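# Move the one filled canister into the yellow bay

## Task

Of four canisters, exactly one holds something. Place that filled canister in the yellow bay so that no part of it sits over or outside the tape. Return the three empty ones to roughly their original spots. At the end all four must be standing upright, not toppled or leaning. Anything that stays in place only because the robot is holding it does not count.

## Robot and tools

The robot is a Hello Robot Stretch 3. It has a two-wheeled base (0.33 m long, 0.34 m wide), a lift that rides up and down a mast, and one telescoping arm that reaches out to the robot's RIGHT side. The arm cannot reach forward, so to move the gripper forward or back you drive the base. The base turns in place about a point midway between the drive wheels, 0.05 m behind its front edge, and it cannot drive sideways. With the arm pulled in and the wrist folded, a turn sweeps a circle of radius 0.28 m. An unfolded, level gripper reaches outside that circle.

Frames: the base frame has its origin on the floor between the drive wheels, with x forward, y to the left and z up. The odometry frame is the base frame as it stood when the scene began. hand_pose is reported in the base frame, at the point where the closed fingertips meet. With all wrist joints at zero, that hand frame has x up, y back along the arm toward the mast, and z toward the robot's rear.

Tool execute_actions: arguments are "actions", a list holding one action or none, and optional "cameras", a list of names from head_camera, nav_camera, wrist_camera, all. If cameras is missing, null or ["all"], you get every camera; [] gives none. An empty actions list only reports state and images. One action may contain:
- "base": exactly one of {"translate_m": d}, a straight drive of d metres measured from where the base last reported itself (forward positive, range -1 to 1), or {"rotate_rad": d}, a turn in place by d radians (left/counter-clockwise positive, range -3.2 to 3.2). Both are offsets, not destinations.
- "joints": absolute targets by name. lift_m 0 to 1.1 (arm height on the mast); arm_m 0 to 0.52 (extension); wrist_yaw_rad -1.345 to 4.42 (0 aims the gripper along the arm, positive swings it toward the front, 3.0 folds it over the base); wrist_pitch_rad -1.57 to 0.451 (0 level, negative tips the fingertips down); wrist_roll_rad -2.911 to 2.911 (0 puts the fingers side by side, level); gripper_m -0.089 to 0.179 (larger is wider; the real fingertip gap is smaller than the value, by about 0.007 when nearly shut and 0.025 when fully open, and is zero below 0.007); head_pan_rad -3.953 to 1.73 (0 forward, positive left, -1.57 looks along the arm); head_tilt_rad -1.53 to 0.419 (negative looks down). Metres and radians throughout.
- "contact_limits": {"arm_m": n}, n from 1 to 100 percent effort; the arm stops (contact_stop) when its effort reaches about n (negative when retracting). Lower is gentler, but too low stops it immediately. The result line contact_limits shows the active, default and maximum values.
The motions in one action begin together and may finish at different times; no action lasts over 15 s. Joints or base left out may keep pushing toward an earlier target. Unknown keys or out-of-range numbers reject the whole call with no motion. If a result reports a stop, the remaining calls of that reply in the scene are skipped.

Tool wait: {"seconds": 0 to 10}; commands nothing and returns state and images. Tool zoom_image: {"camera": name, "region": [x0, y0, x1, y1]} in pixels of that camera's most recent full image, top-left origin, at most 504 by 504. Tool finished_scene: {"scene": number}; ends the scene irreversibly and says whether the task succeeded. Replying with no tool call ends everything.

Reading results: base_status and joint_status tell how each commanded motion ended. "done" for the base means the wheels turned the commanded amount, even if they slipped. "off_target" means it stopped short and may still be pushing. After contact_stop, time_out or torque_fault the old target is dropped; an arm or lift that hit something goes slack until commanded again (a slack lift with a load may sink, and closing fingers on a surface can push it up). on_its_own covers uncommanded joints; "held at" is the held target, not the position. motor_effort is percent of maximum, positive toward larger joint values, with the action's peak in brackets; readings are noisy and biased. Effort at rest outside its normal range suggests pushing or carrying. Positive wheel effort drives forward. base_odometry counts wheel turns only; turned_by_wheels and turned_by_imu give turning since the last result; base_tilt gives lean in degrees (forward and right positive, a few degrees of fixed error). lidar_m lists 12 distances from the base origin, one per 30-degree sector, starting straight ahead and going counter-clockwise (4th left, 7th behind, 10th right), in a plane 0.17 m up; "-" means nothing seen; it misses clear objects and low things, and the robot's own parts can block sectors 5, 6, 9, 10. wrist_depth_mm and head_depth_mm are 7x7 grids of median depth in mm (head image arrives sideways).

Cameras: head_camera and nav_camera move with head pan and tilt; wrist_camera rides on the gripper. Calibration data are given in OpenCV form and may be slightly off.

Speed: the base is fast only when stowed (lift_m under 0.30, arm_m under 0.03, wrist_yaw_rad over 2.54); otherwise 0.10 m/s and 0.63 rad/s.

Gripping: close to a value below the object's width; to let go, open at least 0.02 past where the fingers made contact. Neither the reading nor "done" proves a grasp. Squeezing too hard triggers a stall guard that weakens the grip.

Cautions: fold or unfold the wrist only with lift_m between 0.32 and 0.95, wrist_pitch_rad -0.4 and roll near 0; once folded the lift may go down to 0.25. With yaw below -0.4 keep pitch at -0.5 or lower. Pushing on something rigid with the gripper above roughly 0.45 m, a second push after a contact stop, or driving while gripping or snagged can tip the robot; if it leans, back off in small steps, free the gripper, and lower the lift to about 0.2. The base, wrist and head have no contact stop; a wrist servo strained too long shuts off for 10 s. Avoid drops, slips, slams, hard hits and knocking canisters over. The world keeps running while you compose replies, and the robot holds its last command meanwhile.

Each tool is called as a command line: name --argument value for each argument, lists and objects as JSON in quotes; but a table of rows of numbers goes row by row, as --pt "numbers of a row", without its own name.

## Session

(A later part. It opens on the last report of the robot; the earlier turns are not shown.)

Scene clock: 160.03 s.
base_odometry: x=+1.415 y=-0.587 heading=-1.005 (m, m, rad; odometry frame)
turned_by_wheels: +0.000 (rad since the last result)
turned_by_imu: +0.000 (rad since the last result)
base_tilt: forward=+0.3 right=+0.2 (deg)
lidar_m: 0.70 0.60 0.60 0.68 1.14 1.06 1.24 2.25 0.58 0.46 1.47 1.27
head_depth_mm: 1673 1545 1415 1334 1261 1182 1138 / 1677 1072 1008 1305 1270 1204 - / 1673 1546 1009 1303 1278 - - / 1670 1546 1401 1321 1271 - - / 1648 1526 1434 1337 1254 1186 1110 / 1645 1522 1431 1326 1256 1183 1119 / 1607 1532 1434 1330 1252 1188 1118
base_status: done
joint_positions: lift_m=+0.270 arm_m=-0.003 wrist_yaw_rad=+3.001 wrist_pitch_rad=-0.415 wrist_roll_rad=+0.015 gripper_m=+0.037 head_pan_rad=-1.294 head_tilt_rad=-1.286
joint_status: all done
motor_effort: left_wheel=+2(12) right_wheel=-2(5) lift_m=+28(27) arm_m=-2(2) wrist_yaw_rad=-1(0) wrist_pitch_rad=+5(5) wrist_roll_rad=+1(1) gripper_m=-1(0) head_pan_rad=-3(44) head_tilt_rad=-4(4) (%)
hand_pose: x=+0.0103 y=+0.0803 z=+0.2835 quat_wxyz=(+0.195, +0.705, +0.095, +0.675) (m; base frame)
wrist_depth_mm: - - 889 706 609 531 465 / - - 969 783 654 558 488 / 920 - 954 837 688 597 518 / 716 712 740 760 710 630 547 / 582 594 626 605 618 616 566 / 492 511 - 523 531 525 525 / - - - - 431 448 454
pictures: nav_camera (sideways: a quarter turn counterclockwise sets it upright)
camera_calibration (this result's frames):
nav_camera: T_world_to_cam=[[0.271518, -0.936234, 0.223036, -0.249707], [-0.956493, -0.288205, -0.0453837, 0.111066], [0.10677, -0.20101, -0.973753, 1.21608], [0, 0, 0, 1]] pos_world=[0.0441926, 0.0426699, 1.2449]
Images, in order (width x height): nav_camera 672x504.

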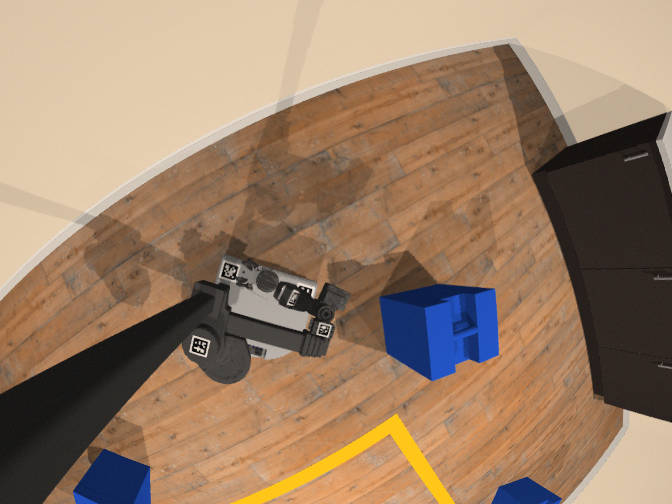

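execute_actions --actions '[{"base":{"rotate_rad":-0.75}}]' --cameras '[]'

execute_actions --actions '[{"base":{"translate_m":0.88},"joints":{"head_pan_rad":0}}]' --cameras '[]'

execute_actions --actions '[{"base":{"rotate_rad":-2.0},"joints":{"head_tilt_rad":-1.0}}]' --cameras '["nav_camera","head_camera"]'

Scene clock: 176.23 s.
base_odometry: x=+1.415 y=-0.587 heading=-1.755 (m, m, rad; odometry frame)
turned_by_wheels: -0.750 (rad since the last result)
turned_by_imu: -0.758 (rad since the last result)
base_tilt: forward=+0.3 right=+0.3 (deg)
lidar_m: 1.47 0.84 0.62 0.60 0.62 0.85 1.15 1.06 2.25 1.97 0.48 0.46
head_depth_mm: 1677 1536 1435 1340 1262 1190 1141 / 1670 1534 1439 1333 1272 1203 - / 1660 1530 1428 1341 1282 - - / 1662 1557 1432 1340 1271 - - / 1657 1549 1395 1331 1258 1185 1115 / 1653 1528 1009 1171 1254 1182 1115 / 1641 1534 1026 1315 1253 1181 1122
base_status: done
joint_positions: lift_m=+0.270 arm_m=-0.003 wrist_yaw_rad=+3.001 wrist_pitch_rad=-0.415 wrist_roll_rad=+0.015 gripper_m=+0.037 head_pan_rad=-1.294 head_tilt_rad=-1.286
joint_status: not commanded
motor_effort: left_wheel=+3(13) right_wheel=-3(9) lift_m=+28(27) arm_m=-2(2) wrist_yaw_rad=-1(1) wrist_pitch_rad=+5(6) wrist_roll_rad=+1(1) gripper_m=-1(0) head_pan_rad=-3(3) head_tilt_rad=-4(5) (%)
hand_pose: x=+0.0103 y=+0.0803 z=+0.2835 quat_wxyz=(+0.195, +0.705, +0.095, +0.675) (m; base frame)
wrist_depth_mm: 543 - 585 588 622 634 669 / 592 - 629 657 678 709 725 / 637 - 685 720 730 770 801 / 676 682 710 736 763 771 791 / 587 591 621 608 621 626 632 / 492 512 - 530 537 521 534 / - - - - 430 446 456
pictures: none
No camera images: the call's "cameras" was empty. Leave "cameras" out to get every camera's image.

Scene clock: 180.93 s.
base_odometry: x=+1.254 y=-1.452 heading=-1.755 (m, m, rad; odometry frame)
turned_by_wheels: +0.000 (rad since the last result)
turned_by_imu: +0.000 (rad since the last result)
base_tilt: forward=+0.2 right=+0.4 (deg)
lidar_m: 0.93 0.83 0.61 0.59 0.61 0.84 1.90 0.51 0.48 1.96 0.81 0.62
head_depth_mm: 749 810 1050 1357 1260 1187 1119 / 1121 1108 1171 1341 1268 1214 1116 / 1350 1516 1426 1347 1261 1208 - / 1357 1527 1437 1338 1257 1207 - / 1347 1520 1426 1338 1262 1209 - / 1352 1518 1415 1334 1256 1189 - / 1367 1523 1432 1336 1249 1182 1138
base_status: done
joint_positions: lift_m=+0.270 arm_m=-0.003 wrist_yaw_rad=+3.001 wrist_pitch_rad=-0.415 wrist_roll_rad=+0.015 gripper_m=+0.037 head_pan_rad=-0.007 head_tilt_rad=-1.286
joint_status: all done
motor_effort: left_wheel=+2(14) right_wheel=-2(6) lift_m=+28(27) arm_m=-2(2) wrist_yaw_rad=-1(0) wrist_pitch_rad=+5(5) wrist_roll_rad=+1(1) gripper_m=+0(1) head_pan_rad=+4(44) head_tilt_rad=-5(4) (%)
hand_pose: x=+0.0103 y=+0.0803 z=+0.2835 quat_wxyz=(+0.195, +0.705, +0.095, +0.675) (m; base frame)
wrist_depth_mm: 543 - 574 593 617 630 651 / 592 - 619 650 658 691 715 / 632 - 676 700 730 761 795 / 671 680 718 741 753 782 784 / 582 586 625 603 620 617 638 / 499 510 - 522 532 520 526 / - - - - 430 447 453
pictures: none
No camera images: the call's "cameras" was empty. Leave "cameras" out to get every camera's image.

Scene clock: 183.53 s.
base_odometry: x=+1.254 y=-1.452 heading=+2.528 (m, m, rad; odometry frame)
turned_by_wheels: -2.000 (rad since the last result)
turned_by_imu: -2.017 (rad since the last result)
base_tilt: forward=+0.3 right=+0.3 (deg)
lidar_m: 0.48 1.64 0.74 0.62 1.20 0.76 0.60 0.59 0.63 0.95 1.89 0.49
head_depth_mm: 2540 2168 1804 1544 1063 1242 1122 / 2625 2138 1809 1151 1070 1241 1122 / 2588 2153 1807 1116 1020 1240 1125 / 2595 2106 1798 1560 1361 1244 1120 / 2582 2124 1809 1557 1384 1235 1112 / 1920 2055 1800 1558 1376 1239 1116 / 1913 2069 1792 1558 1373 1239 1116
base_status: done
joint_positions: lift_m=+0.270 arm_m=-0.003 wrist_yaw_rad=+3.001 wrist_pitch_rad=-0.415 wrist_roll_rad=+0.015 gripper_m=+0.037 head_pan_rad=-0.007 head_tilt_rad=-1.001
joint_status: all done
motor_effort: left_wheel=+3(15) right_wheel=-3(7) lift_m=+27(28) arm_m=-3(3) wrist_yaw_rad=+0(1) wrist_pitch_rad=+5(5) wrist_roll_rad=+1(1) gripper_m=+0(1) head_pan_rad=+4(4) head_tilt_rad=+1(16) (%)
hand_pose: x=+0.0103 y=+0.0802 z=+0.2835 quat_wxyz=(+0.195, +0.705, +0.095, +0.675) (m; base frame)
wrist_depth_mm: 910 - 760 673 801 989 - / 973 - 842 732 933 - - / 933 - 871 881 987 - - / 713 711 730 743 771 774 804 / 575 588 628 617 625 618 631 / 497 507 - 528 533 521 525 / - - - - 430 448 457
pictures: head_camera (sideways: a quarter turn clockwise sets it upright), nav_camera (sideways: a quarter turn counterclockwise sets it upright)
camera_calibration (this result's frames):
head_camera: T_world_to_cam=[[-0.81488, -0.00458976, -0.579612, 0.776743], [0.00712358, 0.999814, -0.0179323, 0.0264985], [0.579586, -0.0187416, -0.814696, 1.01602], [0, 0, 0, 1]] pos_world=[0.0438939, -0.00388673, 1.27843]
nav_camera: T_world_to_cam=[[0.872729, -0.000607405, 0.488204, -0.598727], [0.0212074, -0.999008, -0.039154, 0.097007], [0.487744, 0.0445244, -0.871851, 1.08144], [0, 0, 0, 1]] pos_world=[-0.00699482, 0.0483968, 1.23895]
Images, in order (width x height): head_camera 896x504, nav_camera 672x504.

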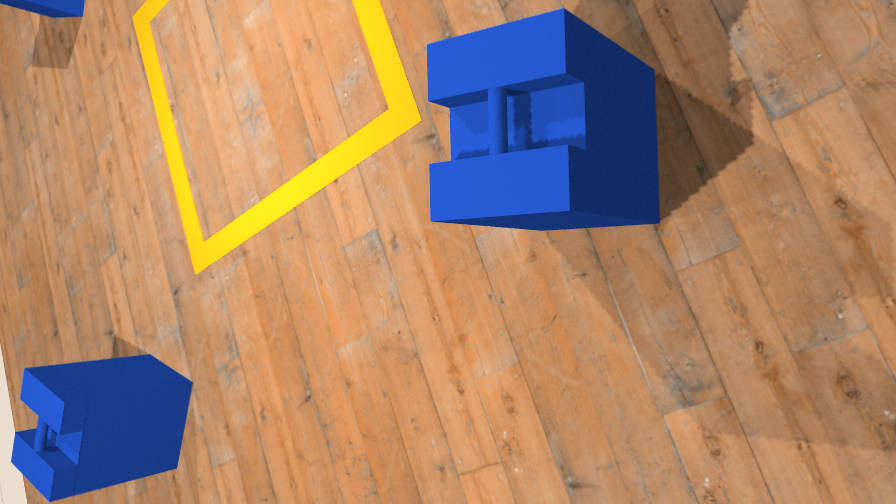

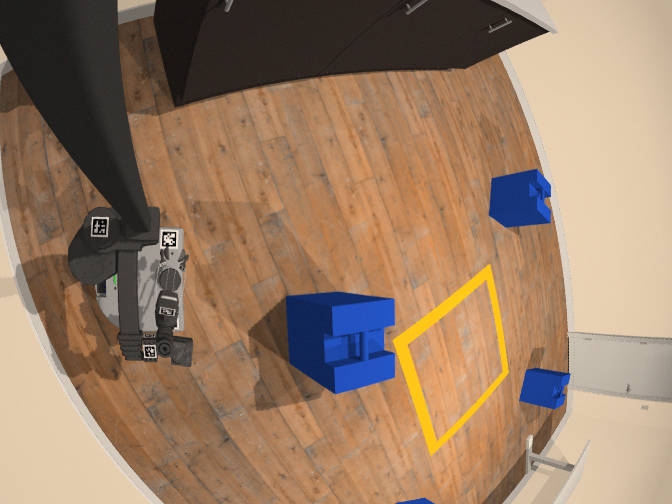

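execute_actions --actions '[{"base":{"rotate_rad":-0.3}}]' --cameras '[]'

execute_actions --actions '[{"base":{"translate_m":0.95},"joints":{"head_tilt_rad":-1.15}}]' --cameras '["head_camera"]'

Scene clock: 198.10 s.
base_odometry: x=+1.254 y=-1.452 heading=+2.228 (m, m, rad; odometry frame)
turned_by_wheels: -0.300 (rad since the last result)
turned_by_imu: -0.303 (rad since the last result)
base_tilt: forward=+0.1 right=+0.3 (deg)
lidar_m: 0.48 1.96 1.04 0.64 0.62 1.06 0.66 0.59 0.59 0.71 1.35 0.57
head_depth_mm: 2633 2132 1813 1576 1391 1241 1121 / 2610 2146 1813 1580 1386 1244 1124 / 2532 2129 1799 1096 1154 1244 1120 / 2504 2134 1794 1141 1084 1242 1123 / 2593 2134 1807 1143 1312 1236 1118 / 2570 2106 1797 1560 1379 1241 1111 / 2558 2116 1782 1566 1382 1233 1117
base_status: done
joint_positions: lift_m=+0.270 arm_m=-0.003 wrist_yaw_rad=+3.001 wrist_pitch_rad=-0.415 wrist_roll_rad=+0.015 gripper_m=+0.037 head_pan_rad=-0.007 head_tilt_rad=-1.001
joint_status: not commanded
motor_effort: left_wheel=+3(12) right_wheel=-2(8) lift_m=+28(27) arm_m=-3(3) wrist_yaw_rad=+0(0) wrist_pitch_rad=+5(5) wrist_roll_rad=+1(1) gripper_m=-1(0) head_pan_rad=+4(4) head_tilt_rad=+1(0) (%)
hand_pose: x=+0.0103 y=+0.0802 z=+0.2835 quat_wxyz=(+0.195, +0.705, +0.095, +0.675) (m; base frame)
wrist_depth_mm: 906 - 669 861 - - - / 951 - 716 - - - - / 930 - 866 967 - - - / 712 709 737 755 768 774 799 / 585 592 628 608 619 626 633 / 493 510 - 522 536 519 530 / - - - - 434 449 452
pictures: none
No camera images: the call's "cameras" was empty. Leave "cameras" out to get every camera's image.

Scene clock: 202.97 s.
base_odometry: x=+0.673 y=-0.700 heading=+2.229 (m, m, rad; odometry frame)
turned_by_wheels: +0.000 (rad since the last result)
turned_by_imu: +0.001 (rad since the last result)
base_tilt: forward=+0.3 right=+0.4 (deg)
lidar_m: - - 2.67 1.34 1.20 1.20 1.46 1.31 1.31 1.59 0.15 -
head_depth_mm: 2030 1799 1599 1429 1318 1204 1114 / 1956 1787 1589 1444 1309 1166 1079 / 1871 1776 1585 1436 1311 854 805 / 2003 1790 1580 1442 1301 876 845 / 2054 1769 1583 1437 1304 846 796 / 2018 1778 1575 1425 1305 1203 1118 / 2024 1759 1584 1417 1301 1195 1106
base_status: done
joint_positions: lift_m=+0.270 arm_m=-0.003 wrist_yaw_rad=+3.006 wrist_pitch_rad=-0.415 wrist_roll_rad=+0.015 gripper_m=+0.037 head_pan_rad=-0.007 head_tilt_rad=-1.137
joint_status: all done
motor_effort: left_wheel=+3(16) right_wheel=-2(5) lift_m=+28(27) arm_m=-2(2) wrist_yaw_rad=-6(12) wrist_pitch_rad=+5(5) wrist_roll_rad=+1(1) gripper_m=+1(2) head_pan_rad=+4(4) head_tilt_rad=-4(13) (%)
hand_pose: x=+0.0091 y=+0.0804 z=+0.2835 quat_wxyz=(+0.193, +0.705, +0.097, +0.676) (m; base frame)
wrist_depth_mm: 930 - - - - - 995 / - - - - 149 93 80 / 923 - 991 991 150 88 63 / 712 722 743 757 152 89 69 / 583 590 627 614 141 90 76 / 496 511 - 526 129 91 88 / - - - - 169 93 91
pictures: head_camera (sideways: a quarter turn clockwise sets it upright)
camera_calibration (this result's frames):
head_camera: T_world_to_cam=[[-0.886215, -0.00414497, -0.463256, 0.625603], [0.00464976, 0.99983, -0.017841, 0.0263916], [0.463251, -0.017965, -0.886045, 1.10946], [0, 0, 0, 1]] pos_world=[0.0403351, -0.00386244, 1.27332]
Images, in order (width x height): head_camera 896x504.

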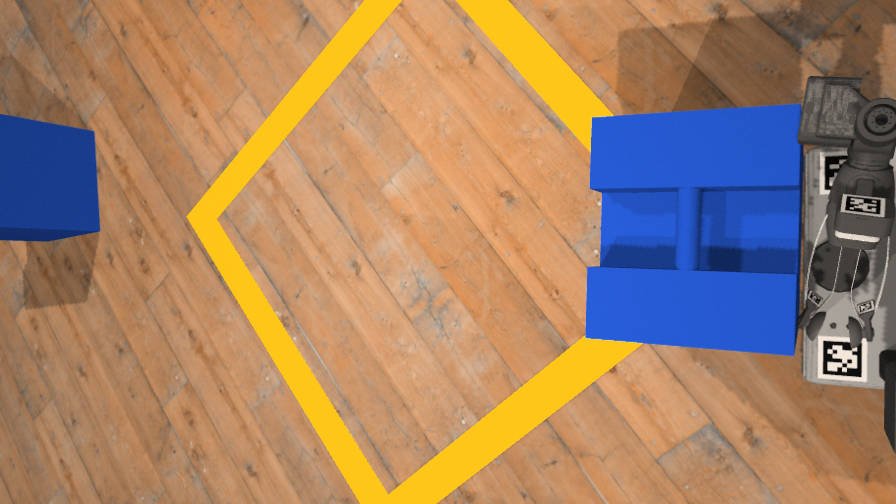

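execute_actions --actions '[{"base":{"translate_m":-0.25}}]' --cameras '[]'

execute_actions --actions '[{"base":{"rotate_rad":0.85}}]' --cameras '[]'

execute_actions --actions '[{"base":{"translate_m":0.73}}]' --cameras '[]'

execute_actions --actions '[{"base":{"rotate_rad":-1.55}}]' --cameras '[]'

execute_actions --actions '[{"base":{"translate_m":0.84}}]' --cameras '[]'

execute_actions --actions '[{"base":{"rotate_rad":-2.4}}]' --cameras '["head_camera","nav_camera"]'

Scene clock: 223.00 s.
base_odometry: x=+0.826 y=-0.898 heading=+2.229 (m, m, rad; odometry frame)
turned_by_wheels: +0.000 (rad since the last result)
turned_by_imu: -0.001 (rad since the last result)
base_tilt: forward=+0.1 right=+0.3 (deg)
lidar_m: 0.30 0.32 1.43 1.16 1.03 1.04 1.25 1.12 1.12 1.35 1.38 0.31
head_depth_mm: 2023 1782 1590 1436 1311 1203 1114 / 1999 1784 1596 1440 1294 1207 1133 / 2000 1780 1590 1011 950 1204 1140 / 2021 1786 1599 1053 996 1203 1140 / 2019 1776 1593 1385 1042 1197 1140 / 2019 1772 1587 1432 1305 1197 1117 / 1994 1767 1590 1427 1296 1194 1097
base_status: done
joint_positions: lift_m=+0.270 arm_m=-0.003 wrist_yaw_rad=+3.001 wrist_pitch_rad=-0.415 wrist_roll_rad=+0.015 gripper_m=+0.037 head_pan_rad=-0.007 head_tilt_rad=-1.137
joint_status: not commanded
motor_effort: left_wheel=+3(10) right_wheel=-2(6) lift_m=+28(29) arm_m=-2(3) wrist_yaw_rad=-1(5) wrist_pitch_rad=+5(5) wrist_roll_rad=+1(1) gripper_m=-1(1) head_pan_rad=+4(4) head_tilt_rad=-4(4) (%)
hand_pose: x=+0.0103 y=+0.0802 z=+0.2835 quat_wxyz=(+0.195, +0.705, +0.096, +0.675) (m; base frame)
wrist_depth_mm: 801 - - - - - - / 889 - - - - - - / 889 - 961 - - - - / 716 708 749 750 765 785 795 / 586 586 618 606 628 617 634 / 491 512 - 521 530 519 528 / - - - - 432 447 449
pictures: none
No camera images: the call's "cameras" was empty. Leave "cameras" out to get every camera's image.

Scene clock: 224.83 s.
base_odometry: x=+0.826 y=-0.898 heading=+3.079 (m, m, rad; odometry frame)
turned_by_wheels: +0.850 (rad since the last result)
turned_by_imu: +0.858 (rad since the last result)
base_tilt: forward=+0.2 right=+0.3 (deg)
lidar_m: 1.38 1.32 1.05 1.03 1.41 1.13 1.12 1.22 1.52 0.34 0.30 0.31
head_depth_mm: 2051 1792 1595 1436 930 910 1103 / 1974 1780 1594 1433 1295 1062 1140 / 1480 1689 1592 1439 1310 1189 1140 / 1541 1746 1594 1433 1311 1196 1135 / 2017 1782 1580 1439 1306 1200 1149 / 2021 1761 1578 1416 1307 1197 1119 / 2018 1761 1576 1428 1298 1195 1109
base_status: done
joint_positions: lift_m=+0.270 arm_m=-0.003 wrist_yaw_rad=+3.001 wrist_pitch_rad=-0.415 wrist_roll_rad=+0.015 gripper_m=+0.037 head_pan_rad=-0.007 head_tilt_rad=-1.137
joint_status: not commanded
motor_effort: left_wheel=-3(11) right_wheel=+2(11) lift_m=+28(28) arm_m=-3(3) wrist_yaw_rad=-1(1) wrist_pitch_rad=+5(5) wrist_roll_rad=+1(1) gripper_m=-1(0) head_pan_rad=+4(4) head_tilt_rad=-4(4) (%)
hand_pose: x=+0.0103 y=+0.0802 z=+0.2835 quat_wxyz=(+0.195, +0.705, +0.096, +0.675) (m; base frame)
wrist_depth_mm: - - - - - - - / - - - - - - - / 932 - - 998 - - - / 720 717 739 757 760 788 792 / 586 589 619 606 619 630 634 / 494 511 - 523 529 524 527 / - - - - 428 448 456
pictures: none
No camera images: the call's "cameras" was empty. Leave "cameras" out to get every camera's image.

Scene clock: 228.97 s.
base_odometry: x=+0.097 y=-0.852 heading=+3.078 (m, m, rad; odometry frame)
turned_by_wheels: +0.000 (rad since the last result)
turned_by_imu: +0.000 (rad since the last result)
base_tilt: forward=+0.3 right=+0.3 (deg)
lidar_m: 0.66 1.20 0.96 0.95 1.02 1.86 1.84 0.44 0.45 1.81 1.71 0.71
head_depth_mm: 1882 1786 1592 1443 1311 1212 1114 / 1901 1769 1161 1418 1311 1202 1140 / 1928 1787 1134 1375 1311 1200 1151 / 1930 1789 1186 1412 1301 1208 1139 / 1952 1779 1596 1425 1307 1199 1148 / 1956 1773 1596 1433 1300 1196 1117 / 1961 1776 1580 1432 1305 1194 1107
base_status: done
joint_positions: lift_m=+0.270 arm_m=-0.003 wrist_yaw_rad=+3.000 wrist_pitch_rad=-0.415 wrist_roll_rad=+0.015 gripper_m=+0.037 head_pan_rad=-0.006 head_tilt_rad=-1.138
joint_status: not commanded
motor_effort: left_wheel=-2(7) right_wheel=+1(13) lift_m=+28(27) arm_m=-2(3) wrist_yaw_rad=-1(1) wrist_pitch_rad=+5(5) wrist_roll_rad=+1(1) gripper_m=-1(0) head_pan_rad=+3(4) head_tilt_rad=-4(4) (%)
hand_pose: x=+0.0105 y=+0.0802 z=+0.2835 quat_wxyz=(+0.195, +0.705, +0.095, +0.675) (m; base frame)
wrist_depth_mm: 909 - 913 939 928 939 958 / - - - - - - - / 926 - 994 - - - - / 722 719 746 760 767 786 784 / 590 584 628 609 619 623 636 / 491 511 - 527 531 524 532 / - - - - 435 448 455
pictures: none
No camera images: the call's "cameras" was empty. Leave "cameras" out to get every camera's image.

Scene clock: 231.27 s.
base_odometry: x=+0.097 y=-0.852 heading=+1.529 (m, m, rad; odometry frame)
turned_by_wheels: -1.550 (rad since the last result)
turned_by_imu: -1.563 (rad since the last result)
base_tilt: forward=+0.2 right=+0.3 (deg)
lidar_m: 1.77 1.71 0.68 0.66 1.18 0.96 0.94 1.03 1.85 1.84 0.44 0.45
head_depth_mm: 2034 1804 1594 1440 964 1169 1114 / 2053 1793 1602 1441 1311 1206 1139 / 2054 1772 1594 1435 1300 1207 1143 / 2033 1773 1578 1432 1312 1195 1141 / 2028 1759 1582 1428 1305 1194 1140 / 1879 1772 1571 1425 1309 1195 1119 / 1676 1774 1576 1424 1296 1192 1105
base_status: done
joint_positions: lift_m=+0.270 arm_m=-0.003 wrist_yaw_rad=+3.000 wrist_pitch_rad=-0.415 wrist_roll_rad=+0.015 gripper_m=+0.037 head_pan_rad=-0.006 head_tilt_rad=-1.138
joint_status: not commanded
motor_effort: left_wheel=+2(14) right_wheel=-2(7) lift_m=+28(27) arm_m=-2(2) wrist_yaw_rad=+1(0) wrist_pitch_rad=+5(5) wrist_roll_rad=+0(1) gripper_m=+0(0) head_pan_rad=+4(3) head_tilt_rad=-4(4) (%)
hand_pose: x=+0.0105 y=+0.0802 z=+0.2835 quat_wxyz=(+0.195, +0.705, +0.095, +0.675) (m; base frame)
wrist_depth_mm: - - - 696 821 - - / - - - 763 - - - / 932 - 974 836 949 - - / 716 717 747 748 766 785 800 / 586 589 623 613 617 623 632 / 497 511 - 529 534 519 532 / - - - - 430 450 450
pictures: none
No camera images: the call's "cameras" was empty. Leave "cameras" out to get every camera's image.

Scene clock: 235.83 s.
base_odometry: x=+0.133 y=-0.012 heading=+1.529 (m, m, rad; odometry frame)
turned_by_wheels: +0.000 (rad since the last result)
turned_by_imu: +0.000 (rad since the last result)
base_tilt: forward=+0.2 right=+0.2 (deg)
lidar_m: 2.05 0.95 1.80 1.78 0.93 0.93 1.78 0.54 0.56 1.98 1.11 2.03
head_depth_mm: 2043 1781 1582 1444 1318 1201 1112 / 2034 1771 1587 1449 1308 1213 1133 / 2032 1773 1579 1434 1304 1202 1144 / 2013 1779 1586 1422 1305 1204 1141 / 2009 1773 1578 1423 1303 1208 1145 / 1962 1772 1583 1440 1305 1204 1115 / 1998 1736 1382 1425 1305 1199 1104
base_status: done
joint_positions: lift_m=+0.270 arm_m=-0.003 wrist_yaw_rad=+3.000 wrist_pitch_rad=-0.415 wrist_roll_rad=+0.015 gripper_m=+0.037 head_pan_rad=-0.006 head_tilt_rad=-1.138
joint_status: not commanded
motor_effort: left_wheel=+2(12) right_wheel=-2(6) lift_m=+27(27) arm_m=-2(2) wrist_yaw_rad=+0(0) wrist_pitch_rad=+5(5) wrist_roll_rad=+1(1) gripper_m=+0(0) head_pan_rad=+4(3) head_tilt_rad=-4(4) (%)
hand_pose: x=+0.0105 y=+0.0802 z=+0.2835 quat_wxyz=(+0.195, +0.705, +0.095, +0.675) (m; base frame)
wrist_depth_mm: - - - - - - - / 780 - - - - - - / 794 - 975 996 - - 996 / 721 717 746 761 768 785 790 / 588 594 631 611 616 627 631 / 492 509 - 527 536 519 527 / - - - - 433 445 451
pictures: none
No camera images: the call's "cameras" was empty. Leave "cameras" out to get every camera's image.

Scene clock: 238.70 s.
base_odometry: x=+0.133 y=-0.012 heading=-0.871 (m, m, rad; odometry frame)
turned_by_wheels: -2.400 (rad since the last result)
turned_by_imu: -2.423 (rad since the last result)
base_tilt: forward=+0.3 right=+0.3 (deg)
lidar_m: 0.54 0.61 1.13 1.11 2.38 0.98 0.95 1.79 1.80 0.93 1.78 1.79
head_depth_mm: 2051 1782 1581 1436 1312 1202 1110 / 2038 1780 1599 1443 1304 1202 1139 / 2023 1796 1541 1400 1322 1205 1142 / 2039 1789 1179 1116 1306 1197 1143 / 2015 1787 1104 1156 1303 1206 1151 / 2009 1776 1574 1412 1298 1192 1115 / 1958 1775 1581 1425 1307 1193 1104
base_status: done
joint_positions: lift_m=+0.270 arm_m=-0.003 wrist_yaw_rad=+3.000 wrist_pitch_rad=-0.415 wrist_roll_rad=+0.015 gripper_m=+0.037 head_pan_rad=-0.006 head_tilt_rad=-1.138
joint_status: not commanded
motor_effort: left_wheel=+2(14) right_wheel=-3(7) lift_m=+27(28) arm_m=-3(2) wrist_yaw_rad=+0(0) wrist_pitch_rad=+5(5) wrist_roll_rad=+1(0) gripper_m=-1(1) head_pan_rad=+4(4) head_tilt_rad=-4(4) (%)
hand_pose: x=+0.0105 y=+0.0802 z=+0.2835 quat_wxyz=(+0.195, +0.705, +0.095, +0.675) (m; base frame)
wrist_depth_mm: - - - - - - - / - - - - - - - / 918 - 954 996 - - - / 707 726 743 755 769 788 792 / 585 584 621 605 614 617 636 / 491 509 - 525 536 525 525 / - - - - 430 450 455
pictures: head_camera (sideways: a quarter turn clockwise sets it upright), nav_camera (sideways: a quarter turn counterclockwise sets it upright)
camera_calibration (this result's frames):
head_camera: T_world_to_cam=[[-0.886302, -0.00426274, -0.463088, 0.625385], [0.00451289, 0.999831, -0.0178407, 0.0263919], [0.463086, -0.0179021, -0.886133, 1.10958], [0, 0, 0, 1]] pos_world=[0.0403302, -0.00385783, 1.27331]
nav_camera: T_world_to_cam=[[0.931147, -0.000841816, 0.364642, -0.438143], [0.0157694, -0.998969, -0.0425748, 0.101486], [0.364302, 0.0453936, -0.930174, 1.15796], [0, 0, 0, 1]] pos_world=[-0.0154715, 0.048449, 1.24119]
Images, in order (width x height): head_camera 896x504, nav_camera 672x504.

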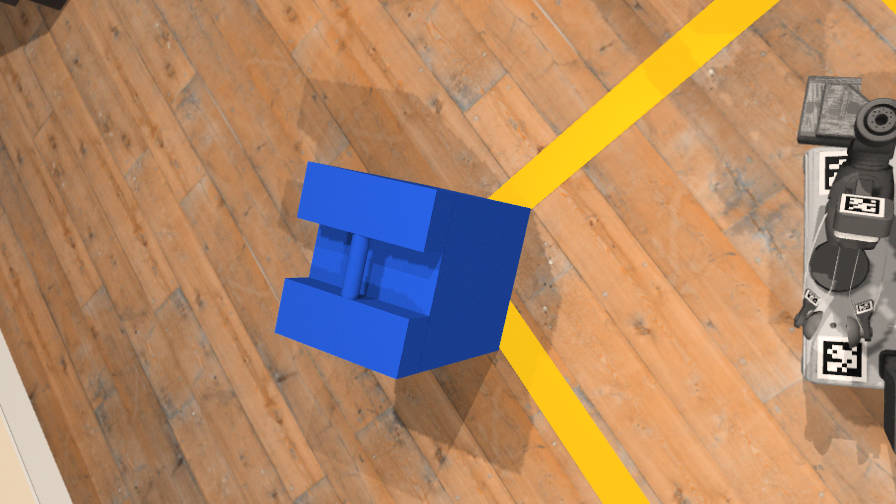

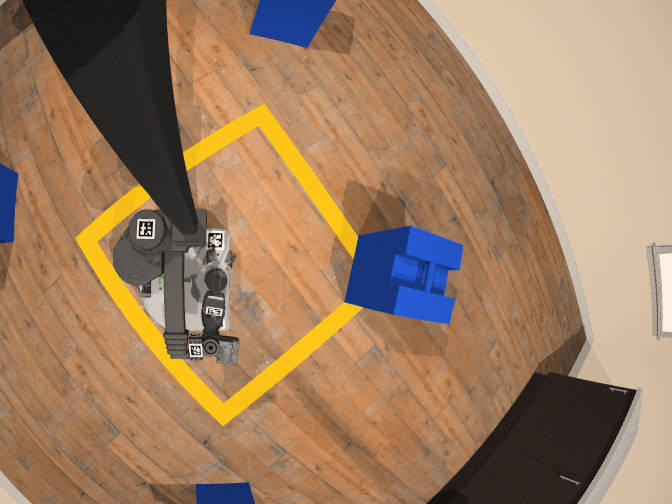

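execute_actions --actions '[{"base":{"rotate_rad":0.04}}]' --cameras '[]'

execute_actions --actions '[{"base":{"translate_m":0.88}}]' --cameras '["nav_camera"]'

Scene clock: 254.30 s.
base_odometry: x=+0.133 y=-0.012 heading=-0.831 (m, m, rad; odometry frame)
turned_by_wheels: +0.040 (rad since the last result)
turned_by_imu: +0.040 (rad since the last result)
base_tilt: forward=+0.3 right=+0.3 (deg)
lidar_m: 0.54 1.98 1.12 1.11 2.39 0.97 0.95 1.78 1.81 0.93 1.78 1.80
head_depth_mm: 2043 1769 1594 1437 1306 1205 1114 / 2032 1792 1614 1435 1315 1208 1139 / 2021 1784 1132 1218 1304 1196 1144 / 2042 1775 1164 1116 1302 1203 1142 / 2001 1769 1121 1162 1310 1201 1145 / 2000 1778 1583 1428 1301 1198 1124 / 1965 1773 1576 1432 1307 1196 1107
base_status: done
joint_positions: lift_m=+0.270 arm_m=-0.003 wrist_yaw_rad=+3.000 wrist_pitch_rad=-0.415 wrist_roll_rad=+0.015 gripper_m=+0.037 head_pan_rad=-0.006 head_tilt_rad=-1.138
joint_status: not commanded
motor_effort: left_wheel=-2(6) right_wheel=+1(3) lift_m=+28(28) arm_m=-3(2) wrist_yaw_rad=+1(0) wrist_pitch_rad=+6(5) wrist_roll_rad=+1(0) gripper_m=+0(0) head_pan_rad=+4(4) head_tilt_rad=-4(4) (%)
hand_pose: x=+0.0105 y=+0.0802 z=+0.2835 quat_wxyz=(+0.195, +0.705, +0.095, +0.675) (m; base frame)
wrist_depth_mm: - - - - - - - / - - - - - - - / 925 - 969 - - - - / 708 724 743 757 771 787 797 / 586 585 615 604 622 627 627 / 494 508 - 523 532 523 526 / - - - - 432 448 455
pictures: none
No camera images: the call's "cameras" was empty. Leave "cameras" out to get every camera's image.

Scene clock: 259.00 s.
base_odometry: x=+0.725 y=-0.663 heading=-0.831 (m, m, rad; odometry frame)
turned_by_wheels: +0.000 (rad since the last result)
turned_by_imu: +0.000 (rad since the last result)
base_tilt: forward=+0.3 right=+0.3 (deg)
lidar_m: - - 1.54 1.64 2.46 2.82 1.83 1.32 1.27 1.35 1.33 -
head_depth_mm: 1946 1781 1601 1438 1314 1203 1115 / 1871 1777 1590 1445 1310 1208 1140 / 1720 1783 1598 1427 1313 837 794 / 1594 1743 1580 1431 1315 886 842 / 1456 1697 1580 1427 1305 845 799 / 1365 1617 1590 1430 1305 1182 1102 / 1288 1497 1584 1428 1297 1188 1104
base_status: done
joint_positions: lift_m=+0.270 arm_m=-0.003 wrist_yaw_rad=+3.007 wrist_pitch_rad=-0.415 wrist_roll_rad=+0.015 gripper_m=+0.037 head_pan_rad=-0.006 head_tilt_rad=-1.138
joint_status: not commanded
motor_effort: left_wheel=-1(8) right_wheel=+2(8) lift_m=+27(28) arm_m=-2(3) wrist_yaw_rad=-7(9) wrist_pitch_rad=+6(6) wrist_roll_rad=+1(1) gripper_m=+2(2) head_pan_rad=+3(3) head_tilt_rad=-4(4) (%)
hand_pose: x=+0.0088 y=+0.0804 z=+0.2834 quat_wxyz=(+0.193, +0.705, +0.098, +0.676) (m; base frame)
wrist_depth_mm: 991 - - - 168 146 154 / - - - - 148 98 100 / 945 - 979 998 149 107 110 / 711 720 744 757 151 119 123 / 591 588 623 612 138 125 126 / 495 513 - 527 128 105 106 / - - - - 176 95 91
pictures: nav_camera (sideways: a quarter turn counterclockwise sets it upright)
camera_calibration (this result's frames):
nav_camera: T_world_to_cam=[[0.931295, -0.00065323, 0.364266, -0.437654], [0.0159555, -0.998965, -0.0425838, 0.101497], [0.363917, 0.0454701, -0.930321, 1.15815], [0, 0, 0, 1]] pos_world=[-0.0155059, 0.0484448, 1.2412]
Images, in order (width x height): nav_camera 672x504.

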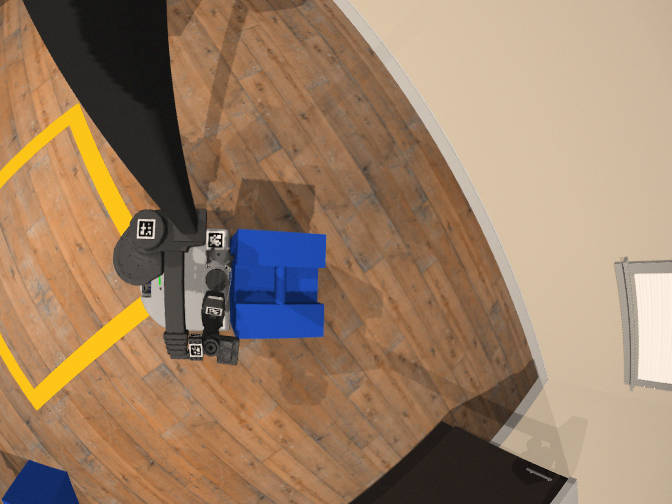

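execute_actions --actions '[{"base":{"translate_m":-0.35}}]' --cameras '[]'

execute_actions --actions '[{"base":{"rotate_rad":1.7}}]' --cameras '[]'

execute_actions --actions '[{"base":{"translate_m":0.75}}]' --cameras '["nav_camera"]'

Scene clock: 297.40 s.
base_odometry: x=+0.490 y=-0.404 heading=-0.831 (m, m, rad; odometry frame)
turned_by_wheels: +0.000 (rad since the last result)
turned_by_imu: -0.001 (rad since the last result)
base_tilt: forward=+0.3 right=+0.3 (deg)
lidar_m: 0.40 0.42 1.58 1.08 1.13 1.53 1.47 2.22 1.06 1.58 1.46 0.42
head_depth_mm: 2028 1778 1599 1437 1314 1207 1113 / 2024 1800 1595 1437 1318 1207 1136 / 1983 1774 1584 1018 1255 1199 1136 / 1918 1771 1587 1041 1203 1198 1139 / 1818 1777 1577 997 1221 1203 1148 / 1680 1784 1583 1427 1299 1207 1122 / 1574 1729 1573 1430 1307 1190 1099
base_status: done
joint_positions: lift_m=+0.270 arm_m=-0.003 wrist_yaw_rad=+3.001 wrist_pitch_rad=-0.415 wrist_roll_rad=+0.015 gripper_m=+0.037 head_pan_rad=-0.006 head_tilt_rad=-1.138
joint_status: not commanded
motor_effort: left_wheel=-2(15) right_wheel=+1(4) lift_m=+28(28) arm_m=-3(3) wrist_yaw_rad=-1(7) wrist_pitch_rad=+5(5) wrist_roll_rad=+1(1) gripper_m=+0(2) head_pan_rad=+3(4) head_tilt_rad=-4(4) (%)
hand_pose: x=+0.0102 y=+0.0802 z=+0.2834 quat_wxyz=(+0.195, +0.705, +0.096, +0.675) (m; base frame)
wrist_depth_mm: - - - - - - - / - - - - - - - / 923 - 978 987 - - - / 721 714 741 749 770 781 778 / 587 587 621 610 622 631 639 / 493 509 - 524 531 521 527 / - - - - 433 449 452
pictures: none
No camera images: the call's "cameras" was empty. Leave "cameras" out to get every camera's image.

Scene clock: 299.83 s.
base_odometry: x=+0.490 y=-0.404 heading=+0.868 (m, m, rad; odometry frame)
turned_by_wheels: +1.700 (rad since the last result)
turned_by_imu: +1.712 (rad since the last result)
base_tilt: forward=+0.2 right=+0.3 (deg)
lidar_m: 1.07 2.26 1.48 1.47 1.17 1.06 1.51 1.46 0.41 0.40 1.55 1.62
head_depth_mm: 1956 1787 1601 1440 1312 1203 1115 / 2015 1782 1586 1438 1308 1201 1136 / 2017 1781 1584 1432 1312 1200 1142 / 2013 1435 1567 1436 1302 1202 1140 / 2027 1377 1565 1425 1300 1207 1148 / 2000 1479 1581 1433 1306 1198 1118 / 2023 1777 1576 1423 1303 1194 1103
base_status: done
joint_positions: lift_m=+0.270 arm_m=-0.003 wrist_yaw_rad=+3.001 wrist_pitch_rad=-0.415 wrist_roll_rad=+0.015 gripper_m=+0.037 head_pan_rad=-0.006 head_tilt_rad=-1.138
joint_status: not commanded
motor_effort: left_wheel=-3(12) right_wheel=+2(9) lift_m=+28(27) arm_m=-3(3) wrist_yaw_rad=-1(1) wrist_pitch_rad=+6(6) wrist_roll_rad=+1(1) gripper_m=+0(0) head_pan_rad=+3(4) head_tilt_rad=-4(4) (%)
hand_pose: x=+0.0102 y=+0.0802 z=+0.2834 quat_wxyz=(+0.195, +0.705, +0.096, +0.675) (m; base frame)
wrist_depth_mm: - - - - - - - / - - - - - - - / 924 - 972 979 - - - / 717 718 754 761 762 780 795 / 581 589 618 607 623 622 636 / 490 517 - 528 539 522 531 / - - - - 433 448 453
pictures: none
No camera images: the call's "cameras" was empty. Leave "cameras" out to get every camera's image.

Scene clock: 304.10 s.
base_odometry: x=+0.974 y=+0.168 heading=+0.868 (m, m, rad; odometry frame)
turned_by_wheels: +0.000 (rad since the last result)
turned_by_imu: +0.000 (rad since the last result)
base_tilt: forward=+0.3 right=+0.3 (deg)
lidar_m: 0.33 0.36 2.12 1.41 1.49 1.73 2.19 0.78 1.65 1.23 1.19 1.24
head_depth_mm: 1585 1726 1594 1436 1318 1205 1114 / 1809 1771 1592 1437 1305 1199 1139 / 1992 1780 1607 1439 1315 1199 1144 / 2035 1791 1590 1028 1256 1200 1141 / 2028 1782 1578 1048 1018 1198 1148 / 1982 1762 1595 1013 1152 1197 1125 / 1938 1766 1568 1423 1289 1190 1108
base_status: done
joint_positions: lift_m=+0.270 arm_m=-0.003 wrist_yaw_rad=+3.001 wrist_pitch_rad=-0.415 wrist_roll_rad=+0.015 gripper_m=+0.037 head_pan_rad=-0.006 head_tilt_rad=-1.138
joint_status: not commanded
motor_effort: left_wheel=-3(11) right_wheel=+2(7) lift_m=+28(28) arm_m=-3(3) wrist_yaw_rad=+0(1) wrist_pitch_rad=+6(5) wrist_roll_rad=+1(1) gripper_m=-1(0) head_pan_rad=+4(3) head_tilt_rad=-4(3) (%)
hand_pose: x=+0.0103 y=+0.0802 z=+0.2834 quat_wxyz=(+0.195, +0.705, +0.096, +0.675) (m; base frame)
wrist_depth_mm: - - - - - - - / - - - - - - - / 928 - 962 985 - - 984 / 702 709 741 752 775 792 429 / 587 588 626 606 621 621 420 / 495 512 - 522 534 521 409 / - - - - 432 448 402
pictures: nav_camera (sideways: a quarter turn counterclockwise sets it upright)
camera_calibration (this result's frames):
nav_camera: T_world_to_cam=[[0.931295, -0.00065311, 0.364266, -0.437654], [0.0159556, -0.998965, -0.0425838, 0.101497], [0.363917, 0.0454701, -0.930321, 1.15815], [0, 0, 0, 1]] pos_world=[-0.0155059, 0.0484448, 1.2412]
Images, in order (width x height): nav_camera 672x504.

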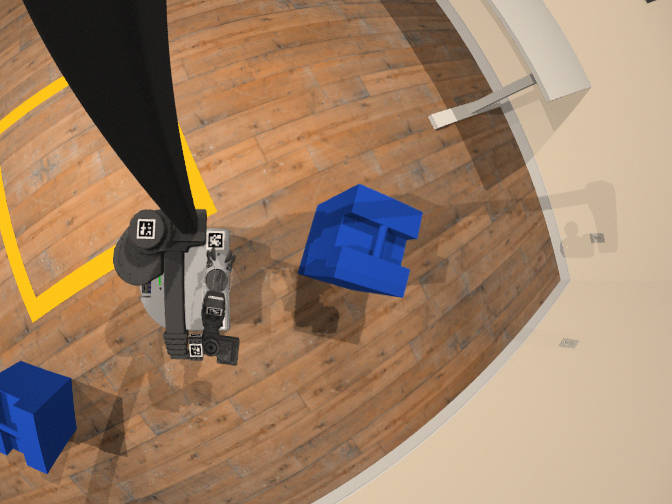

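execute_actions --actions '[{"base":{"rotate_rad":0.27}}]' --cameras '[]'

execute_actions --actions '[{"base":{"translate_m":0.3}}]' --cameras '["nav_camera"]'

Scene clock: 310.03 s.
base_odometry: x=+0.974 y=+0.168 heading=+1.138 (m, m, rad; odometry frame)
turned_by_wheels: +0.270 (rad since the last result)
turned_by_imu: +0.272 (rad since the last result)
base_tilt: forward=+0.3 right=+0.3 (deg)
lidar_m: 0.33 0.45 2.15 1.42 2.58 1.73 0.82 0.78 1.35 1.19 1.19 0.38
head_depth_mm: 2004 1798 1596 1438 1314 1197 1109 / 2029 1780 1597 1428 1306 1200 1140 / 2015 1766 1586 1014 1264 1204 1144 / 1977 1780 1590 1036 1035 1201 1139 / 1971 1785 1573 1009 1260 1202 1143 / 1935 1779 1583 1429 1302 1196 1116 / 1893 1746 1591 1418 1305 1199 1104
base_status: done
joint_positions: lift_m=+0.270 arm_m=-0.003 wrist_yaw_rad=+3.001 wrist_pitch_rad=-0.415 wrist_roll_rad=+0.015 gripper_m=+0.037 head_pan_rad=-0.006 head_tilt_rad=-1.138
joint_status: not commanded
motor_effort: left_wheel=-3(10) right_wheel=+2(9) lift_m=+28(28) arm_m=-3(3) wrist_yaw_rad=-1(0) wrist_pitch_rad=+6(6) wrist_roll_rad=+1(1) gripper_m=+0(0) head_pan_rad=+4(3) head_tilt_rad=-4(4) (%)
hand_pose: x=+0.0103 y=+0.0802 z=+0.2834 quat_wxyz=(+0.195, +0.705, +0.096, +0.675) (m; base frame)
wrist_depth_mm: - - - - - - - / - - - - - - - / 932 - 966 998 - - - / 727 705 744 758 769 773 790 / 583 588 622 608 621 620 633 / 491 513 - 520 529 522 530 / - - - - 433 448 454
pictures: none
No camera images: the call's "cameras" was empty. Leave "cameras" out to get every camera's image.

Scene clock: 312.70 s.
base_odometry: x=+1.100 y=+0.441 heading=+1.138 (m, m, rad; odometry frame)
turned_by_wheels: +0.000 (rad since the last result)
turned_by_imu: -0.001 (rad since the last result)
base_tilt: forward=+0.2 right=+0.4 (deg)
lidar_m: - 0.15 1.99 1.39 2.64 1.98 1.07 1.11 1.27 1.12 1.12 -
head_depth_mm: 1951 1797 1603 1437 1311 1203 1115 / 1903 1775 1594 1443 1309 1208 1136 / 1873 1785 1576 1428 1310 846 1137 / 1818 1776 1596 1430 944 868 1132 / 1770 1772 1581 1439 910 895 1143 / 1734 1791 1574 1424 1297 1168 1119 / 1695 1769 1560 1426 1301 1187 1104
base_status: done
joint_positions: lift_m=+0.270 arm_m=-0.003 wrist_yaw_rad=+3.000 wrist_pitch_rad=-0.416 wrist_roll_rad=+0.015 gripper_m=+0.037 head_pan_rad=-0.006 head_tilt_rad=-1.138
joint_status: not commanded
motor_effort: left_wheel=-1(10) right_wheel=+2(22) lift_m=+28(28) arm_m=-3(3) wrist_yaw_rad=+0(1) wrist_pitch_rad=+6(6) wrist_roll_rad=+1(1) gripper_m=-1(1) head_pan_rad=+4(3) head_tilt_rad=-4(4) (%)
hand_pose: x=+0.0104 y=+0.0801 z=+0.2833 quat_wxyz=(+0.195, +0.705, +0.095, +0.675) (m; base frame)
wrist_depth_mm: - - - - - - 194 / - - - - - - 161 / 921 - 977 1000 - 979 168 / 717 730 734 757 774 291 159 / 582 589 627 602 622 249 132 / 492 513 - 522 531 218 116 / - - - - 427 190 109
pictures: nav_camera (sideways: a quarter turn counterclockwise sets it upright)
camera_calibration (this result's frames):
nav_camera: T_world_to_cam=[[0.931392, -0.000497633, 0.364017, -0.437331], [0.0161116, -0.998963, -0.0425897, 0.101504], [0.363661, 0.0455326, -0.930418, 1.15828], [0, 0, 0, 1]] pos_world=[-0.0155302, 0.0484412, 1.2412]
Images, in order (width x height): nav_camera 672x504.

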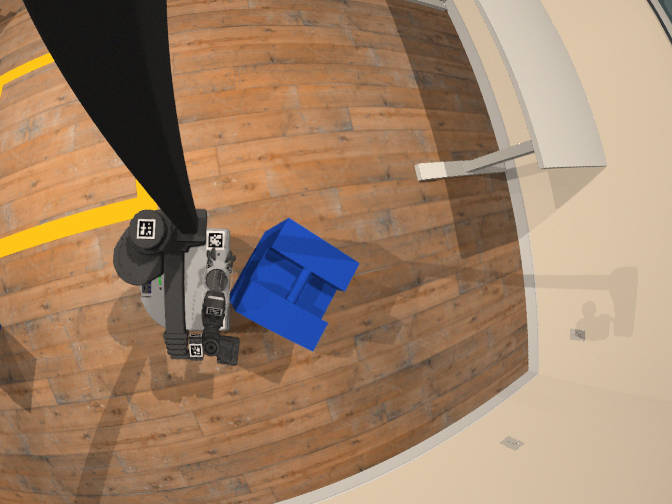

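execute_actions --actions '[{"base":{"translate_m":0.1}}]' --cameras '["nav_camera"]'

Scene clock: 325.17 s.
base_odometry: x=+1.142 y=+0.532 heading=+1.138 (m, m, rad; odometry frame)
turned_by_wheels: +0.000 (rad since the last result)
turned_by_imu: -0.001 (rad since the last result)
base_tilt: forward=+0.3 right=+0.3 (deg)
lidar_m: - 0.15 0.21 1.39 1.54 2.06 1.17 1.23 1.25 1.10 1.10 -
head_depth_mm: 1843 1788 1594 1452 1305 1205 1111 / 1805 1790 1578 1445 1308 1206 1139 / 1761 1788 1594 1436 1317 859 1135 / 1706 1776 1584 1433 961 866 1091 / 1661 1773 1586 1429 912 886 1145 / 1644 1778 1577 1430 1301 1166 1120 / 1604 1724 1562 1424 1303 1186 1101
base_status: done
joint_positions: lift_m=+0.270 arm_m=-0.003 wrist_yaw_rad=+3.000 wrist_pitch_rad=-0.416 wrist_roll_rad=+0.015 gripper_m=+0.037 head_pan_rad=-0.006 head_tilt_rad=-1.138
joint_status: not commanded
motor_effort: left_wheel=-1(9) right_wheel=+3(15) lift_m=+28(28) arm_m=-3(3) wrist_yaw_rad=+0(0) wrist_pitch_rad=+6(6) wrist_roll_rad=+0(1) gripper_m=+0(0) head_pan_rad=+3(3) head_tilt_rad=-4(4) (%)
hand_pose: x=+0.0104 y=+0.0801 z=+0.2833 quat_wxyz=(+0.195, +0.705, +0.095, +0.675) (m; base frame)
wrist_depth_mm: - - - - - - 157 / - - - - - - 154 / 934 - 968 994 996 225 165 / 718 721 743 754 756 204 157 / 588 594 623 609 615 187 127 / 492 513 - 529 353 173 109 / - - - - 429 159 97
pictures: nav_camera (sideways: a quarter turn counterclockwise sets it upright)
camera_calibration (this result's frames):
nav_camera: T_world_to_cam=[[0.931392, -0.000497852, 0.364017, -0.43733], [0.0161114, -0.998963, -0.0425897, 0.101504], [0.363661, 0.0455325, -0.930418, 1.15828], [0, 0, 0, 1]] pos_world=[-0.0155302, 0.0484412, 1.2412]
Images, in order (width x height): nav_camera 672x504.

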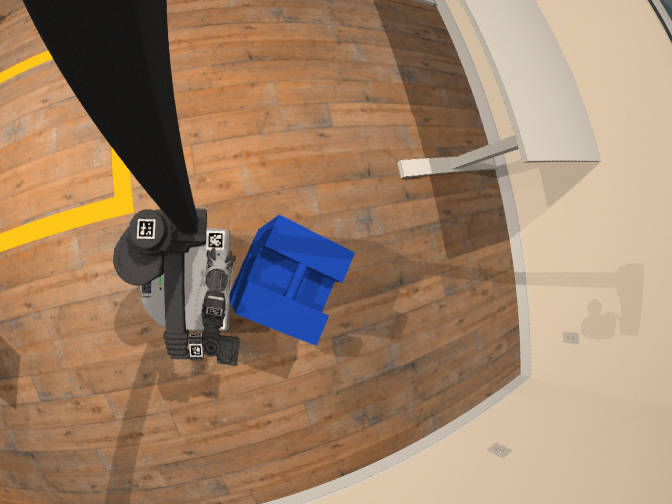

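execute_actions --actions '[{"base":{"translate_m":-0.33},"joints":{"lift_m":0.75,"wrist_pitch_rad":-0.4}}]' --cameras '[]'

execute_actions --actions '[{"base":{"rotate_rad":1.55},"joints":{"wrist_yaw_rad":0}}]' --cameras '[]'

execute_actions --actions '[{"joints":{"wrist_pitch_rad":-1.57,"wrist_roll_rad":1.57,"gripper_m":0.09,"lift_m":0.9,"arm_m":0.2}}]' --cameras '["wrist_camera"]'

Scene clock: 348.67 s.
base_odometry: x=+1.004 y=+0.232 heading=+1.138 (m, m, rad; odometry frame)
turned_by_wheels: +0.000 (rad since the last result)
turned_by_imu: -0.001 (rad since the last result)
base_tilt: forward=+0.2 right=+0.3 (deg)
lidar_m: 0.39 0.49 2.10 1.40 2.60 1.79 0.87 0.85 1.33 1.17 1.17 0.55
head_depth_mm: 2003 1793 1610 1438 1307 1201 1113 / 2007 1807 1606 1439 1309 1204 1121 / 1983 1791 1590 1034 1290 1196 1141 / 1980 1783 1590 1039 1216 1199 1140 / 1921 1765 1586 1029 1279 1201 1148 / 1925 1777 1590 1408 1298 1195 1101 / 1879 1727 1592 1426 1296 1192 1110
base_status: done
joint_positions: lift_m=+0.750 arm_m=-0.003 wrist_yaw_rad=+3.000 wrist_pitch_rad=-0.416 wrist_roll_rad=+0.015 gripper_m=+0.037 head_pan_rad=-0.006 head_tilt_rad=-1.138
joint_status: all done
motor_effort: left_wheel=-1(11) right_wheel=+1(3) lift_m=+35(40) arm_m=-3(3) wrist_yaw_rad=+0(0) wrist_pitch_rad=+5(5) wrist_roll_rad=+0(1) gripper_m=+0(1) head_pan_rad=+3(3) head_tilt_rad=-4(3) (%)
hand_pose: x=+0.0104 y=+0.0801 z=+0.7630 quat_wxyz=(+0.196, +0.705, +0.096, +0.675) (m; base frame)
wrist_depth_mm: - - - - - - - / - - - - - - - / - - - - - - - / - - - - - - - / - - - - - - - / - - - - - - - / 952 956 979 977 948 - -
pictures: none
No camera images: the call's "cameras" was empty. Leave "cameras" out to get every camera's image.

Scene clock: 352.10 s.
base_odometry: x=+1.004 y=+0.232 heading=+2.688 (m, m, rad; odometry frame)
turned_by_wheels: +1.550 (rad since the last result)
turned_by_imu: +1.569 (rad since the last result)
base_tilt: forward=+0.2 right=+0.4 (deg)
lidar_m: 1.40 2.59 1.78 0.89 0.85 1.35 1.17 1.17 1.37 0.39 0.48 2.11
head_depth_mm: 2054 1785 1595 1442 1312 1206 1110 / 2022 1784 1601 1436 1312 1202 1107 / 1503 1720 1598 1428 1305 1195 1137 / 1510 1733 1598 1425 1310 1197 1137 / 1977 1784 1597 1422 1304 1198 1137 / 2009 1774 1574 1426 1302 1203 1114 / 2028 1768 1580 1426 1308 1195 1107
base_status: done
joint_positions: lift_m=+0.750 arm_m=-0.003 wrist_yaw_rad=+0.001 wrist_pitch_rad=-0.416 wrist_roll_rad=+0.015 gripper_m=+0.037 head_pan_rad=-0.006 head_tilt_rad=-1.138
joint_status: all done
motor_effort: left_wheel=-2(8) right_wheel=+2(5) lift_m=+35(36) arm_m=-3(3) wrist_yaw_rad=-1(4) wrist_pitch_rad=+5(5) wrist_roll_rad=+1(0) gripper_m=-1(1) head_pan_rad=+3(3) head_tilt_rad=-4(4) (%)
hand_pose: x=-0.0212 y=-0.3670 z=+0.7630 quat_wxyz=(+0.687, +0.146, -0.697, -0.147) (m; base frame)
wrist_depth_mm: - - - - - - - / - - - - - - - / - - - - - - - / - - - - - - - / - - - - - - - / - - - - - - - / 950 959 538 558 927 992 -
pictures: none
No camera images: the call's "cameras" was empty. Leave "cameras" out to get every camera's image.

Scene clock: 354.83 s.
base_odometry: x=+1.004 y=+0.232 heading=+2.688 (m, m, rad; odometry frame)
turned_by_wheels: +0.000 (rad since the last result)
turned_by_imu: +0.000 (rad since the last result)
base_tilt: forward=+0.3 right=+0.3 (deg)
lidar_m: 1.40 2.60 1.79 0.89 0.85 1.35 1.17 1.17 1.37 0.39 0.48 2.11
head_depth_mm: 2021 1792 1591 1435 1318 1202 1109 / 2010 1772 1589 1448 1308 1198 1106 / 1511 1718 1577 1432 1310 1211 1138 / 1506 1720 1592 1431 1298 1199 1140 / 1982 1773 1591 1434 1302 1190 1137 / 2016 1756 1569 1435 1299 1197 1120 / 2014 1780 1578 1425 1295 1195 1112
base_status: not commanded
joint_positions: lift_m=+0.900 arm_m=+0.200 wrist_yaw_rad=+0.000 wrist_pitch_rad=-1.561 wrist_roll_rad=+1.566 gripper_m=+0.090 head_pan_rad=-0.006 head_tilt_rad=-1.138
joint_status: all done
motor_effort: left_wheel=-2(3) right_wheel=+2(2) lift_m=+36(40) arm_m=+5(3) wrist_yaw_rad=+0(1) wrist_pitch_rad=-3(5) wrist_roll_rad=+3(3) gripper_m=+0(92) head_pan_rad=+4(3) head_tilt_rad=-4(3) (%)
hand_pose: x=-0.0215 y=-0.3228 z=+0.7820 quat_wxyz=(+0.002, +0.002, -0.710, -0.704) (m; base frame)
wrist_depth_mm: 944 911 917 915 895 888 881 / 951 919 926 929 946 - 907 / 982 966 562 951 942 - 915 / - 632 636 984 972 984 951 / - 806 653 - 999 989 978 / - - - - - - - / - - - - - - -
pictures: wrist_camera
camera_calibration (this result's frames):
wrist_camera: T_world_to_cam=[[-0.0396151, 0.99857, -0.0358968, 0.351708], [0.982541, 0.0454644, 0.180405, -0.0699213], [0.181779, -0.0281233, -0.982937, 0.92971], [0, 0, 0, 1]] pos_world=[-0.0863684, -0.32188, 0.939086]
Images, in order (width x height): wrist_camera 644x364.

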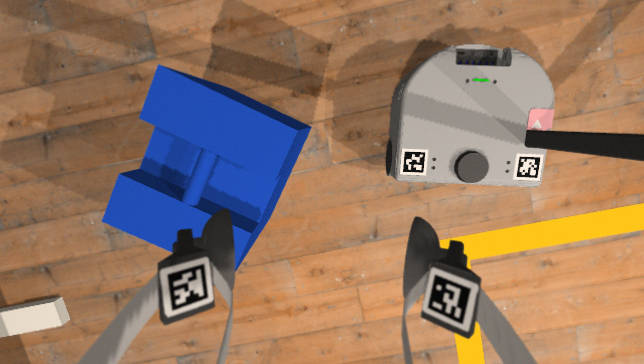

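execute_actions --actions '[{"base":{"translate_m":0.04},"joints":{"arm_m":0.43,"wrist_roll_rad":1.88,"lift_m":0.62}}]' --cameras '["wrist_camera"]'

Scene clock: 366.03 s.
base_odometry: x=+0.968 y=+0.250 heading=+2.688 (m, m, rad; odometry frame)
turned_by_wheels: +0.000 (rad since the last result)
turned_by_imu: -0.001 (rad since the last result)
base_tilt: forward=+0.3 right=+0.4 (deg)
lidar_m: 1.37 2.56 1.77 0.95 0.87 1.39 1.21 1.21 0.40 0.40 0.50 2.07
head_depth_mm: 2047 1799 1598 1436 1309 1204 1111 / 2046 1792 1593 1437 1301 1204 1115 / 1470 1723 1598 1433 1307 1202 1143 / 1494 1681 1588 1427 1312 1202 1135 / 1966 1746 1584 1423 1307 1202 1138 / 2020 1773 1583 1437 1301 1198 1112 / 2016 1768 1573 1430 1300 1194 1098
base_status: done
joint_positions: lift_m=+0.620 arm_m=+0.430 wrist_yaw_rad=+0.000 wrist_pitch_rad=-1.561 wrist_roll_rad=+1.877 gripper_m=+0.090 head_pan_rad=-0.006 head_tilt_rad=-1.138
joint_status: all done
motor_effort: left_wheel=-2(4) right_wheel=+2(7) lift_m=+27(31) arm_m=+5(5) wrist_yaw_rad=-1(0) wrist_pitch_rad=-3(3) wrist_roll_rad=+3(3) gripper_m=+0(1) head_pan_rad=+3(4) head_tilt_rad=-4(4) (%)
hand_pose: x=-0.0215 y=-0.5526 z=+0.5024 quat_wxyz=(-0.108, -0.107, -0.702, -0.696) (m; base frame)
wrist_depth_mm: 639 640 260 257 258 616 - / 654 656 265 262 262 263 - / 679 676 337 273 269 638 656 / 699 686 347 340 341 671 668 / 723 711 320 301 349 689 685 / 743 736 299 296 295 716 706 / 768 763 747 307 306 731 733
pictures: wrist_camera
camera_calibration (this result's frames):
wrist_camera: T_world_to_cam=[[0.267698, 0.962864, -0.0350728, 0.557591], [0.94887, -0.257137, 0.183103, -0.178388], [0.167285, -0.0822959, -0.982468, 0.617904], [0, 0, 0, 1]] pos_world=[-0.083365, -0.531903, 0.659291]
Images, in order (width x height): wrist_camera 644x364.

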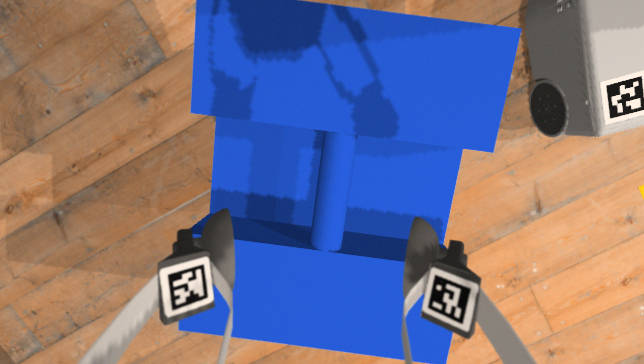

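execute_actions --actions '[{"joints":{"lift_m":0.455,"wrist_roll_rad":1.76}}]' --cameras '[]'

execute_actions --actions '[{"joints":{"gripper_m":-0.05}}]' --cameras '[]'

execute_actions --actions '[{"joints":{"lift_m":0.475}}]' --cameras '["wrist_camera"]'

Scene clock: 375.57 s.
base_odometry: x=+0.968 y=+0.250 heading=+2.688 (m, m, rad; odometry frame)
turned_by_wheels: +0.000 (rad since the last result)
turned_by_imu: -0.001 (rad since the last result)
base_tilt: forward=+0.3 right=+0.3 (deg)
lidar_m: 1.36 2.56 1.77 0.95 0.87 1.39 1.21 1.21 0.40 0.40 0.50 2.07
head_depth_mm: 2053 1785 1603 1434 1314 1212 1115 / 2040 1784 1586 1440 1315 1201 1111 / 1484 1704 1603 1441 1300 1199 1137 / 1493 1692 1583 1428 1308 1196 1134 / 1966 1751 1590 1423 1303 1191 1135 / 2010 1768 1586 1433 1308 1198 1116 / 2003 1771 1592 1433 1296 1196 1109
base_status: not commanded
joint_positions: lift_m=+0.459 arm_m=+0.430 wrist_yaw_rad=+0.000 wrist_pitch_rad=-1.573 wrist_roll_rad=+1.765 gripper_m=+0.090 head_pan_rad=-0.006 head_tilt_rad=-1.138
joint_status: lift_m contact_stop (moved -0.161 of -0.165); the others done
on_its_own: lift_m is slack since a contact_stop, until your next command for it
motor_effort: left_wheel=-2(3) right_wheel=+1(2) lift_m=+30(31) arm_m=+4(5) wrist_yaw_rad=+0(1) wrist_pitch_rad=+1(3) wrist_roll_rad=-2(2) gripper_m=-2(2) head_pan_rad=+4(3) head_tilt_rad=-4(4) (%)
hand_pose: x=-0.0215 y=-0.5498 z=+0.3413 quat_wxyz=(-0.068, -0.069, -0.703, -0.705) (m; base frame)
wrist_depth_mm: 107 106 106 105 105 104 104 / 492 109 109 108 108 107 107 / 513 175 173 111 111 110 110 / 524 179 178 122 175 113 113 / 541 184 182 120 180 180 522 / 547 184 188 124 187 185 531 / 139 148 161 128 191 194 550
pictures: none
No camera images: the call's "cameras" was empty. Leave "cameras" out to get every camera's image.

not run: a stop came earlier in this reply.

not run: a stop came earlier in this reply.


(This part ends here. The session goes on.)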